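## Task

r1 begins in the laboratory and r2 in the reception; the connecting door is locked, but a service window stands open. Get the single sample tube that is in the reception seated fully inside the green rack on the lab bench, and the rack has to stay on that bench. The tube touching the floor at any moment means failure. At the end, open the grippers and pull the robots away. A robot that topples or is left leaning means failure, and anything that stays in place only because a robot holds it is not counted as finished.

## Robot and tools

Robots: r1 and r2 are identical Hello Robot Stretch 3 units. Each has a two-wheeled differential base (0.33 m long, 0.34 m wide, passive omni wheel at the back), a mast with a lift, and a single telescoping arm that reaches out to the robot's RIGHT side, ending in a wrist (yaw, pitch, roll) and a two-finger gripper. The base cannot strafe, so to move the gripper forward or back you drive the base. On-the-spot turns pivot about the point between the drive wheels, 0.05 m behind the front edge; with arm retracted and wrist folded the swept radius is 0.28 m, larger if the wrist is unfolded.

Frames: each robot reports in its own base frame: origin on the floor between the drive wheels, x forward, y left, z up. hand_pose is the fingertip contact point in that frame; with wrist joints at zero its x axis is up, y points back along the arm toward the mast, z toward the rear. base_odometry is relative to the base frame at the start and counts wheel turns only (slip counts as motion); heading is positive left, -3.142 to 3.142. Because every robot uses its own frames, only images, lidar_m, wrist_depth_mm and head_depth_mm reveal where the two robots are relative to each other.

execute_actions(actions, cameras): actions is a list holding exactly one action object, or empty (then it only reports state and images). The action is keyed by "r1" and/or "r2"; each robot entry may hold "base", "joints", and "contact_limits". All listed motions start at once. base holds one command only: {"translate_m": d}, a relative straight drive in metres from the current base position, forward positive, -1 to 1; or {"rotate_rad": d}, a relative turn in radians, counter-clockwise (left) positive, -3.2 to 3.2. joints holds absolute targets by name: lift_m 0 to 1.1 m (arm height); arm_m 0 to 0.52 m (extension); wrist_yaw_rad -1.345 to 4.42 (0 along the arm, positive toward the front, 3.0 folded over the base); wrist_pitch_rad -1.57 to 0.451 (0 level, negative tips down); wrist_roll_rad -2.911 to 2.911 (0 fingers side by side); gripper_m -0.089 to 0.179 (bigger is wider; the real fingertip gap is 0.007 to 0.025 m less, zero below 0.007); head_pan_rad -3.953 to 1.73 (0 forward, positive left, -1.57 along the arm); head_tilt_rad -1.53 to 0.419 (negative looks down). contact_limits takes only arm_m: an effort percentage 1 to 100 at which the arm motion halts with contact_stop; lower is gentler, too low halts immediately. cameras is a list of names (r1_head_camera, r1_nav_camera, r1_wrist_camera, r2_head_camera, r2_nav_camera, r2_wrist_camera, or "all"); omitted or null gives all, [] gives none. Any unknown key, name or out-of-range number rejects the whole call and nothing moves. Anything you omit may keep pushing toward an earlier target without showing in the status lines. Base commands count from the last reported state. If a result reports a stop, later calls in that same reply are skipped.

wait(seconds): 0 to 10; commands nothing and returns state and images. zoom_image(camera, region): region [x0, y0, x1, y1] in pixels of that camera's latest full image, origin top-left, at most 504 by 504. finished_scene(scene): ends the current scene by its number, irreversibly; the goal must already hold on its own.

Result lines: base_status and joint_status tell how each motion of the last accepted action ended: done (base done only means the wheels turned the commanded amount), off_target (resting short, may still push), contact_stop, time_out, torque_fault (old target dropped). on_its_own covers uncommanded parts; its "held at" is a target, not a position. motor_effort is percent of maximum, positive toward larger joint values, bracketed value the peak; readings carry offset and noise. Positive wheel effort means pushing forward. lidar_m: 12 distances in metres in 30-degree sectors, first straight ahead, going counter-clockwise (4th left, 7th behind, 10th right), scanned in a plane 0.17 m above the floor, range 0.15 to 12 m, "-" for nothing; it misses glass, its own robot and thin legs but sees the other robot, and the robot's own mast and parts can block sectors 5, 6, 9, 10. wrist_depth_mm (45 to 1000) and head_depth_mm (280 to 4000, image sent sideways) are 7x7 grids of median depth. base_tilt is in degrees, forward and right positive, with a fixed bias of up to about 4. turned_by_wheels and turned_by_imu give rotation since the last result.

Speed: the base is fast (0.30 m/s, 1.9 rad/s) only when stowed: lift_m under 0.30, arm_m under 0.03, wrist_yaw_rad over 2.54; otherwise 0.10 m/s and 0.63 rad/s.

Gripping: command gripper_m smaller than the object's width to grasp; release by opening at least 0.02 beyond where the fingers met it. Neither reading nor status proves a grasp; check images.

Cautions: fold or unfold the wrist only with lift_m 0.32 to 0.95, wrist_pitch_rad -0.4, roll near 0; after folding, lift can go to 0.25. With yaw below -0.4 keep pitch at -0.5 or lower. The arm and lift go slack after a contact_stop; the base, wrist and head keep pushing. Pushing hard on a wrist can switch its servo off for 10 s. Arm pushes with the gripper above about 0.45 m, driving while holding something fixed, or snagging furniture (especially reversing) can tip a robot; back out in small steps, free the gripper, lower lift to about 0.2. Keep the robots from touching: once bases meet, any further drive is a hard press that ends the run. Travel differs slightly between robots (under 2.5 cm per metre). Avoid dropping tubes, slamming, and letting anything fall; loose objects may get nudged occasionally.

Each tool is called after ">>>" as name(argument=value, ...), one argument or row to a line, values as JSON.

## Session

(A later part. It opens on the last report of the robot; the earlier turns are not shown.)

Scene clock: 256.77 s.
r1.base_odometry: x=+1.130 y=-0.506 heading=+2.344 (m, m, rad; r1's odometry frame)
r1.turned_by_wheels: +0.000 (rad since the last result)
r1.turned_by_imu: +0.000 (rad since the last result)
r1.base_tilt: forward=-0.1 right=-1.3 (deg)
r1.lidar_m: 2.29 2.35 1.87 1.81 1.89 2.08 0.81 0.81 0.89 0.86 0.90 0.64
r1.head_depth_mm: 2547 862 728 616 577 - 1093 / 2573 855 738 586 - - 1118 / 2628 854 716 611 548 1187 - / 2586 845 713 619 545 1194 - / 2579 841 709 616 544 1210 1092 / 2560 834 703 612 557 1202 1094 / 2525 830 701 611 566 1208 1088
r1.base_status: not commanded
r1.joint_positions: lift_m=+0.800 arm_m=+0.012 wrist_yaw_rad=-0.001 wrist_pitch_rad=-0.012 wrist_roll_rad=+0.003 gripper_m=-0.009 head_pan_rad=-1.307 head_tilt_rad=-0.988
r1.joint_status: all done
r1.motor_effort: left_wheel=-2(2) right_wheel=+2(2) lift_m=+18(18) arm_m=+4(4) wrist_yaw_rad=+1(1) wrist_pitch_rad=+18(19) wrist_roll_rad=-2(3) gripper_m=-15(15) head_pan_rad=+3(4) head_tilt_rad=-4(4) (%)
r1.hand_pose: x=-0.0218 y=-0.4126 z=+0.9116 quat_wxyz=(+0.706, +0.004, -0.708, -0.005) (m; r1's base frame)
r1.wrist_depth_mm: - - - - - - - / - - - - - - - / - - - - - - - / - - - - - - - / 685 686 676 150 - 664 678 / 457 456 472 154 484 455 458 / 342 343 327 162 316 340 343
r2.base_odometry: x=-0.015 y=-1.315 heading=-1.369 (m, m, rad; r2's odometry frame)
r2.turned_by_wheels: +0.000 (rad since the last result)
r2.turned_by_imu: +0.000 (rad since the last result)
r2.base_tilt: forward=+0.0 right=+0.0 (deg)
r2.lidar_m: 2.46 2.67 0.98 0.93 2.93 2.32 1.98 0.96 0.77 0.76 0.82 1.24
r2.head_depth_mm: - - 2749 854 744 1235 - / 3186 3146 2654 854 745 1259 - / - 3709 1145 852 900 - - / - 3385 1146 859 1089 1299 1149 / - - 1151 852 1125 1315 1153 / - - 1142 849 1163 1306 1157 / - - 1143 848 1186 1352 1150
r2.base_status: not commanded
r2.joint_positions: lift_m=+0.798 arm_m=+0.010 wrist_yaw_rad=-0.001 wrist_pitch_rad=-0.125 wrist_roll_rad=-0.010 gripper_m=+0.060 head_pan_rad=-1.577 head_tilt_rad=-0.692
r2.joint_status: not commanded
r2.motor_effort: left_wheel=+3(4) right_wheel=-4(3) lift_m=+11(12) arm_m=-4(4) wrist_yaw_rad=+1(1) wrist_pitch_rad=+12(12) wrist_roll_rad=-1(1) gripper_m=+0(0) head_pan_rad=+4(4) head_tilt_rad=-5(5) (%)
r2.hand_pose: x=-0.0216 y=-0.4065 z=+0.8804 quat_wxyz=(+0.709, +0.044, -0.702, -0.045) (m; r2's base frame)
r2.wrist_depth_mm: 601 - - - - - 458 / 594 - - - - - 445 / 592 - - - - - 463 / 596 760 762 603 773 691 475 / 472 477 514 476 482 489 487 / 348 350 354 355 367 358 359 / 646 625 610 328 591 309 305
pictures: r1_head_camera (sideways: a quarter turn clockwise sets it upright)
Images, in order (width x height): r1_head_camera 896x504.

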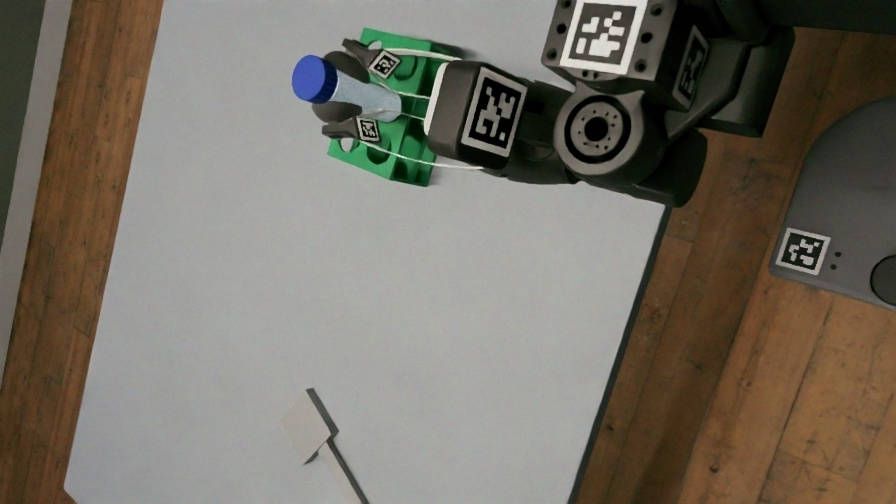

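>>> execute_actions(
  actions=[
    {"r1":{"joints":{"arm_m":0.02,"lift_m":0.78}}},
  ],
  cameras=["r1_head_camera"],
)

>>> zoom_image(
  camera="r1_head_camera",
  region=[240,0,520,200],
)

Scene clock: 257.90 s.
r1.base_odometry: x=+1.130 y=-0.506 heading=+2.344 (m, m, rad; r1's odometry frame)
r1.turned_by_wheels: +0.000 (rad since the last result)
r1.turned_by_imu: +0.000 (rad since the last result)
r1.base_tilt: forward=-0.2 right=-1.3 (deg)
r1.lidar_m: 2.29 2.35 1.87 1.81 1.89 2.08 0.80 0.81 0.89 0.86 0.90 0.64
r1.head_depth_mm: 2537 859 727 610 572 - 1101 / 2566 856 739 583 - - 1121 / 2596 850 718 619 547 1185 - / 2587 846 715 617 546 1198 - / 2557 841 711 616 544 1216 1095 / 2543 835 704 613 559 1206 1088 / 2506 829 701 610 566 1203 1088
r1.base_status: not commanded
r1.joint_positions: lift_m=+0.780 arm_m=+0.020 wrist_yaw_rad=-0.001 wrist_pitch_rad=-0.010 wrist_roll_rad=+0.003 gripper_m=-0.009 head_pan_rad=-1.307 head_tilt_rad=-0.988
r1.joint_status: all done
r1.motor_effort: left_wheel=-2(2) right_wheel=+1(2) lift_m=+17(18) arm_m=+4(1) wrist_yaw_rad=+1(1) wrist_pitch_rad=+17(19) wrist_roll_rad=-2(2) gripper_m=-14(15) head_pan_rad=+4(4) head_tilt_rad=-4(4) (%)
r1.hand_pose: x=-0.0218 y=-0.4207 z=+0.8922 quat_wxyz=(+0.706, +0.003, -0.708, -0.004) (m; r1's base frame)
r1.wrist_depth_mm: - - - - - - - / - - - - - - - / - - - - - - - / - - - - - - - / 630 620 621 150 - 615 616 / 418 416 419 154 444 416 413 / 313 313 214 162 208 311 312
r2.base_odometry: x=-0.015 y=-1.315 heading=-1.369 (m, m, rad; r2's odometry frame)
r2.turned_by_wheels: +0.000 (rad since the last result)
r2.turned_by_imu: +0.000 (rad since the last result)
r2.base_tilt: forward=-0.1 right=-0.1 (deg)
r2.lidar_m: 2.47 2.67 0.98 0.93 2.94 2.32 1.98 0.96 0.76 0.76 0.82 1.25
r2.head_depth_mm: - 3886 2771 855 743 1232 - / - 3234 2644 854 745 1261 - / - 3598 1155 852 903 - - / - 3417 1147 851 1095 1303 1158 / - - 1138 853 1131 1312 1156 / - - 1147 846 1155 1313 1154 / - - 1142 850 1178 1350 1156
r2.base_status: not commanded
r2.joint_positions: lift_m=+0.798 arm_m=+0.010 wrist_yaw_rad=-0.001 wrist_pitch_rad=-0.125 wrist_roll_rad=-0.010 gripper_m=+0.060 head_pan_rad=-1.577 head_tilt_rad=-0.692
r2.joint_status: not commanded
r2.motor_effort: left_wheel=+4(3) right_wheel=-3(3) lift_m=+12(12) arm_m=-4(4) wrist_yaw_rad=+1(1) wrist_pitch_rad=+12(12) wrist_roll_rad=+0(0) gripper_m=+0(0) head_pan_rad=+4(4) head_tilt_rad=-5(5) (%)
r2.hand_pose: x=-0.0216 y=-0.4065 z=+0.8804 quat_wxyz=(+0.709, +0.044, -0.702, -0.045) (m; r2's base frame)
r2.wrist_depth_mm: 599 - - - - - 451 / 586 - - - - - 449 / 593 - - - - - 465 / 604 736 772 609 761 695 483 / 475 471 515 486 486 484 490 / 348 352 351 351 366 359 358 / 660 624 621 327 578 311 306
pictures: r1_head_camera (sideways: a quarter turn clockwise sets it upright)
Images, in order (width x height): r1_head_camera 896x504.

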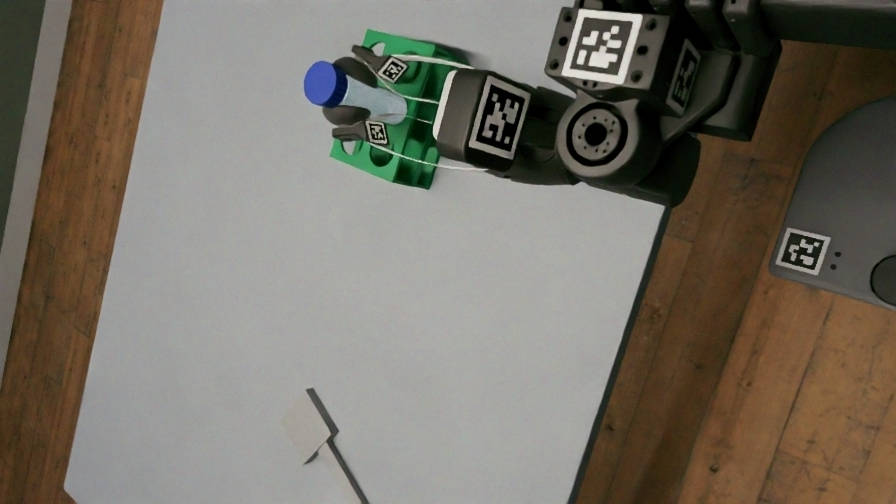

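Region (240, 0, 520, 200) of r1_head_camera's 896x504 image, scaled by 1.800, with more detail than that image has; it fills the top 360 rows of this view, and the rest is white.

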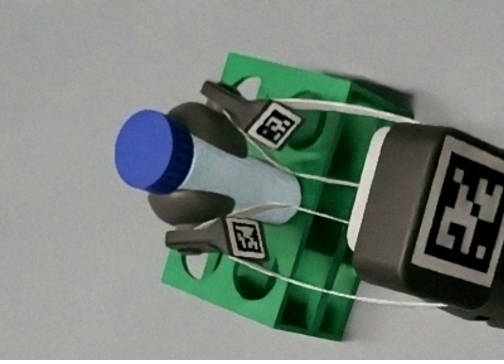

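Rack self-centred; it's in. Go lower and release.

>>> execute_actions(
  actions=[
    {"r1":{"joints":{"lift_m":0.76}}},
  ],
  cameras=[],
)

>>> execute_actions(
  actions=[
    {"r1":{"joints":{"gripper_m":0.07}}},
  ],
  cameras=[],
)

>>> execute_actions(
  actions=[
    {"r1":{"joints":{"lift_m":0.95,"wrist_pitch_rad":-0.5,"arm_m":0}}},
  ],
  cameras=["r1_head_camera","r1_wrist_camera"],
)

Scene clock: 259.13 s.
r1.base_odometry: x=+1.130 y=-0.506 heading=+2.344 (m, m, rad; r1's odometry frame)
r1.turned_by_wheels: +0.000 (rad since the last result)
r1.turned_by_imu: +0.000 (rad since the last result)
r1.base_tilt: forward=-0.1 right=-1.3 (deg)
r1.lidar_m: 2.29 2.36 1.87 1.81 1.89 2.08 0.81 0.81 0.89 0.86 0.90 0.64
r1.head_depth_mm: 2541 862 728 610 571 - - / 2570 855 731 597 - - 1121 / 2609 851 718 620 546 1184 - / 2614 844 713 618 545 1201 - / 2559 842 710 616 544 1211 1100 / 2549 836 704 613 559 1205 1090 / 2534 829 702 609 568 1205 1088
r1.base_status: not commanded
r1.joint_positions: lift_m=+0.760 arm_m=+0.020 wrist_yaw_rad=-0.001 wrist_pitch_rad=-0.008 wrist_roll_rad=+0.003 gripper_m=-0.009 head_pan_rad=-1.307 head_tilt_rad=-0.988
r1.joint_status: all done
r1.motor_effort: left_wheel=-3(2) right_wheel=+2(2) lift_m=+18(20) arm_m=+3(3) wrist_yaw_rad=+1(0) wrist_pitch_rad=+16(17) wrist_roll_rad=-2(2) gripper_m=-16(15) head_pan_rad=+4(4) head_tilt_rad=-4(5) (%)
r1.hand_pose: x=-0.0218 y=-0.4207 z=+0.8726 quat_wxyz=(+0.706, +0.003, -0.708, -0.004) (m; r1's base frame)
r1.wrist_depth_mm: - - - - - - - / - - - - - - - / - - - - - - - / - - - - - - - / 559 552 566 150 623 566 556 / 372 372 387 154 396 378 371 / 278 281 235 162 189 280 281
r2.base_odometry: x=-0.015 y=-1.315 heading=-1.369 (m, m, rad; r2's odometry frame)
r2.turned_by_wheels: +0.000 (rad since the last result)
r2.turned_by_imu: +0.000 (rad since the last result)
r2.base_tilt: forward=+0.0 right=-0.1 (deg)
r2.lidar_m: 2.47 2.68 0.97 0.93 2.93 2.32 1.98 0.96 0.77 0.76 0.82 1.25
r2.head_depth_mm: - 3860 2734 853 744 1217 - / - 3232 2637 853 744 1267 - / - 3663 1145 856 901 - - / - 3429 1149 852 1097 1297 1153 / - - 1143 848 1127 1323 1154 / - - 1144 847 1152 1327 1156 / - - 1136 849 1183 1345 1159
r2.base_status: not commanded
r2.joint_positions: lift_m=+0.798 arm_m=+0.010 wrist_yaw_rad=-0.001 wrist_pitch_rad=-0.125 wrist_roll_rad=-0.010 gripper_m=+0.060 head_pan_rad=-1.577 head_tilt_rad=-0.692
r2.joint_status: not commanded
r2.motor_effort: left_wheel=+3(4) right_wheel=-3(3) lift_m=+11(11) arm_m=-4(4) wrist_yaw_rad=+1(1) wrist_pitch_rad=+12(12) wrist_roll_rad=+0(0) gripper_m=+0(1) head_pan_rad=+4(4) head_tilt_rad=-6(5) (%)
r2.hand_pose: x=-0.0216 y=-0.4065 z=+0.8804 quat_wxyz=(+0.709, +0.044, -0.702, -0.045) (m; r2's base frame)
r2.wrist_depth_mm: 600 - - - - - 453 / 603 - - - - - 445 / 597 - - - - - 459 / 595 754 752 600 780 683 479 / 479 484 523 476 487 483 494 / 346 350 355 355 370 358 357 / 653 632 617 326 587 310 304
pictures: none
No camera images: the call's "cameras" was empty. Leave "cameras" out to get every camera's image.

Scene clock: 260.43 s.
r1.base_odometry: x=+1.130 y=-0.506 heading=+2.344 (m, m, rad; r1's odometry frame)
r1.turned_by_wheels: +0.000 (rad since the last result)
r1.turned_by_imu: +0.000 (rad since the last result)
r1.base_tilt: forward=-0.1 right=-1.3 (deg)
r1.lidar_m: 2.29 2.36 1.87 1.81 1.89 2.08 0.80 0.81 0.89 0.86 0.90 0.64
r1.head_depth_mm: 2571 862 727 616 571 - - / 2556 856 724 589 - - 1121 / 2626 851 721 611 548 1189 - / 2608 846 715 619 544 1200 - / 2558 839 710 616 544 1211 1093 / 2559 834 702 614 558 1208 1097 / 2547 830 700 610 567 1200 1087
r1.base_status: not commanded
r1.joint_positions: lift_m=+0.760 arm_m=+0.020 wrist_yaw_rad=-0.001 wrist_pitch_rad=-0.008 wrist_roll_rad=+0.003 gripper_m=+0.070 head_pan_rad=-1.307 head_tilt_rad=-0.988
r1.joint_status: all done
r1.motor_effort: left_wheel=-2(3) right_wheel=+2(1) lift_m=+18(18) arm_m=+3(4) wrist_yaw_rad=+1(1) wrist_pitch_rad=+16(16) wrist_roll_rad=-2(2) gripper_m=+1(80) head_pan_rad=+4(4) head_tilt_rad=-4(4) (%)
r1.hand_pose: x=-0.0218 y=-0.4207 z=+0.8726 quat_wxyz=(+0.706, +0.003, -0.708, -0.004) (m; r1's base frame)
r1.wrist_depth_mm: - - - - - - - / - - - - - - - / - - - - - - - / - - - - - - - / 549 556 551 155 622 551 556 / 371 372 - 160 372 373 371 / 279 278 192 161 238 273 281
r2.base_odometry: x=-0.015 y=-1.315 heading=-1.369 (m, m, rad; r2's odometry frame)
r2.turned_by_wheels: +0.000 (rad since the last result)
r2.turned_by_imu: +0.000 (rad since the last result)
r2.base_tilt: forward=+0.0 right=-0.1 (deg)
r2.lidar_m: 2.46 2.67 0.97 0.93 2.93 2.32 1.98 0.96 0.77 0.76 0.82 1.25
r2.head_depth_mm: - 3917 2775 857 746 1231 - / - 3209 2588 855 745 1252 - / - 3634 1154 855 911 - - / - 3447 1149 852 1100 1288 1158 / - - 1146 851 1131 1309 1149 / - - 1146 853 1155 1311 1154 / - - 1142 845 1186 1342 1152
r2.base_status: not commanded
r2.joint_positions: lift_m=+0.798 arm_m=+0.010 wrist_yaw_rad=-0.001 wrist_pitch_rad=-0.125 wrist_roll_rad=-0.010 gripper_m=+0.060 head_pan_rad=-1.577 head_tilt_rad=-0.692
r2.joint_status: not commanded
r2.motor_effort: left_wheel=+4(4) right_wheel=-3(3) lift_m=+11(11) arm_m=-4(4) wrist_yaw_rad=+1(1) wrist_pitch_rad=+12(12) wrist_roll_rad=+0(0) gripper_m=+0(0) head_pan_rad=+4(4) head_tilt_rad=-4(5) (%)
r2.hand_pose: x=-0.0216 y=-0.4065 z=+0.8804 quat_wxyz=(+0.709, +0.044, -0.702, -0.045) (m; r2's base frame)
r2.wrist_depth_mm: 597 - - - - - 455 / 587 - - - - - 454 / 601 - - - - - 463 / 583 732 761 605 753 688 486 / 476 478 517 474 489 490 483 / 349 350 349 354 362 364 361 / 636 639 629 323 581 309 303
pictures: none
No camera images: the call's "cameras" was empty. Leave "cameras" out to get every camera's image.

Scene clock: 263.00 s.
r1.base_odometry: x=+1.130 y=-0.506 heading=+2.344 (m, m, rad; r1's odometry frame)
r1.turned_by_wheels: +0.000 (rad since the last result)
r1.turned_by_imu: +0.000 (rad since the last result)
r1.base_tilt: forward=-0.1 right=-1.3 (deg)
r1.lidar_m: 2.29 2.36 1.87 1.81 1.89 2.08 0.80 0.81 0.89 0.86 0.90 0.64
r1.head_depth_mm: 2557 862 763 - - 1171 1113 / 2576 858 756 - - 1186 1121 / 2615 851 732 597 551 1188 - / 2603 846 714 617 545 1200 - / 2579 841 712 616 544 1210 1095 / 2555 835 703 612 558 1206 1093 / 2530 828 703 609 567 1201 1088
r1.base_status: not commanded
r1.joint_positions: lift_m=+0.950 arm_m=+0.000 wrist_yaw_rad=-0.001 wrist_pitch_rad=-0.514 wrist_roll_rad=+0.003 gripper_m=+0.070 head_pan_rad=-1.307 head_tilt_rad=-0.988
r1.joint_status: all done
r1.motor_effort: left_wheel=-3(3) right_wheel=+2(2) lift_m=+22(23) arm_m=-3(6) wrist_yaw_rad=+1(2) wrist_pitch_rad=+8(100) wrist_roll_rad=-2(2) gripper_m=+1(1) head_pan_rad=+3(4) head_tilt_rad=-4(5) (%)
r1.hand_pose: x=-0.0218 y=-0.3566 z=+0.9417 quat_wxyz=(+0.683, +0.179, -0.685, -0.181) (m; r1's base frame)
r1.wrist_depth_mm: - - - - - - - / - - - - - - - / 618 609 624 622 612 618 608 / 495 496 496 494 491 494 493 / 414 416 429 417 433 408 413 / 357 357 - 289 349 352 353 / 312 311 281 239 302 307 311
r2.base_odometry: x=-0.015 y=-1.315 heading=-1.369 (m, m, rad; r2's odometry frame)
r2.turned_by_wheels: +0.000 (rad since the last result)
r2.turned_by_imu: +0.000 (rad since the last result)
r2.base_tilt: forward=+0.0 right=-0.2 (deg)
r2.lidar_m: 2.46 2.66 0.97 0.93 2.94 2.32 1.98 0.96 0.77 0.76 0.82 1.24
r2.head_depth_mm: - 3911 2729 856 748 1235 - / - 3226 2621 855 744 1259 - / - 3614 1151 854 910 - - / - 3406 1140 859 1092 1294 1152 / - - 1139 850 1133 1313 1152 / - - 1149 852 1155 1316 1163 / - - 1143 849 1192 1346 1145
r2.base_status: not commanded
r2.joint_positions: lift_m=+0.798 arm_m=+0.010 wrist_yaw_rad=-0.001 wrist_pitch_rad=-0.125 wrist_roll_rad=-0.010 gripper_m=+0.060 head_pan_rad=-1.577 head_tilt_rad=-0.692
r2.joint_status: not commanded
r2.motor_effort: left_wheel=+3(4) right_wheel=-2(3) lift_m=+12(12) arm_m=-4(4) wrist_yaw_rad=+1(1) wrist_pitch_rad=+12(12) wrist_roll_rad=+0(1) gripper_m=+0(0) head_pan_rad=+4(4) head_tilt_rad=-5(5) (%)
r2.hand_pose: x=-0.0216 y=-0.4065 z=+0.8804 quat_wxyz=(+0.709, +0.044, -0.702, -0.045) (m; r2's base frame)
r2.wrist_depth_mm: 596 - - - - - 451 / 589 - - - - - 456 / 599 - - - - - 468 / 597 758 732 606 763 699 480 / 468 475 513 485 489 488 497 / 348 350 353 353 363 360 362 / 656 622 615 324 584 306 306
pictures: r1_head_camera (sideways: a quarter turn clockwise sets it upright), r1_wrist_camera
Images, in order (width x height): r1_head_camera 896x504, r1_wrist_camera 644x364.

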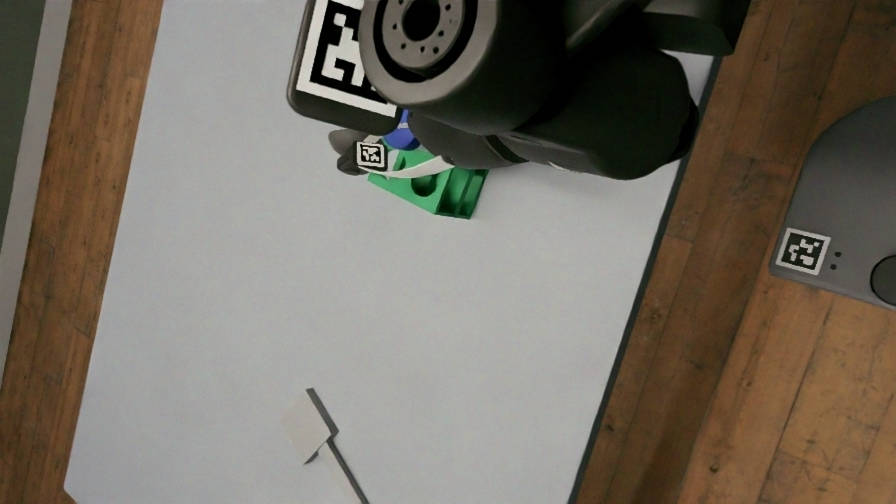

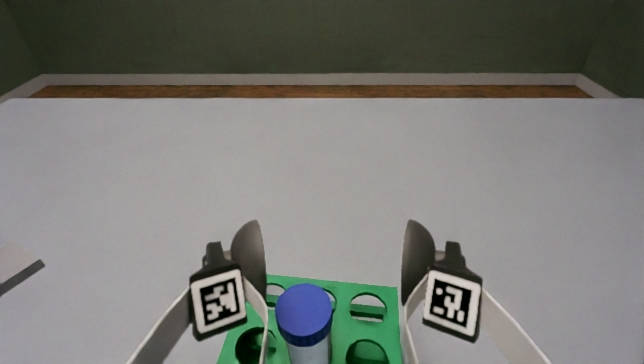

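>>> finished_scene(
  scene=2,
)

The scene is finished: the task was done.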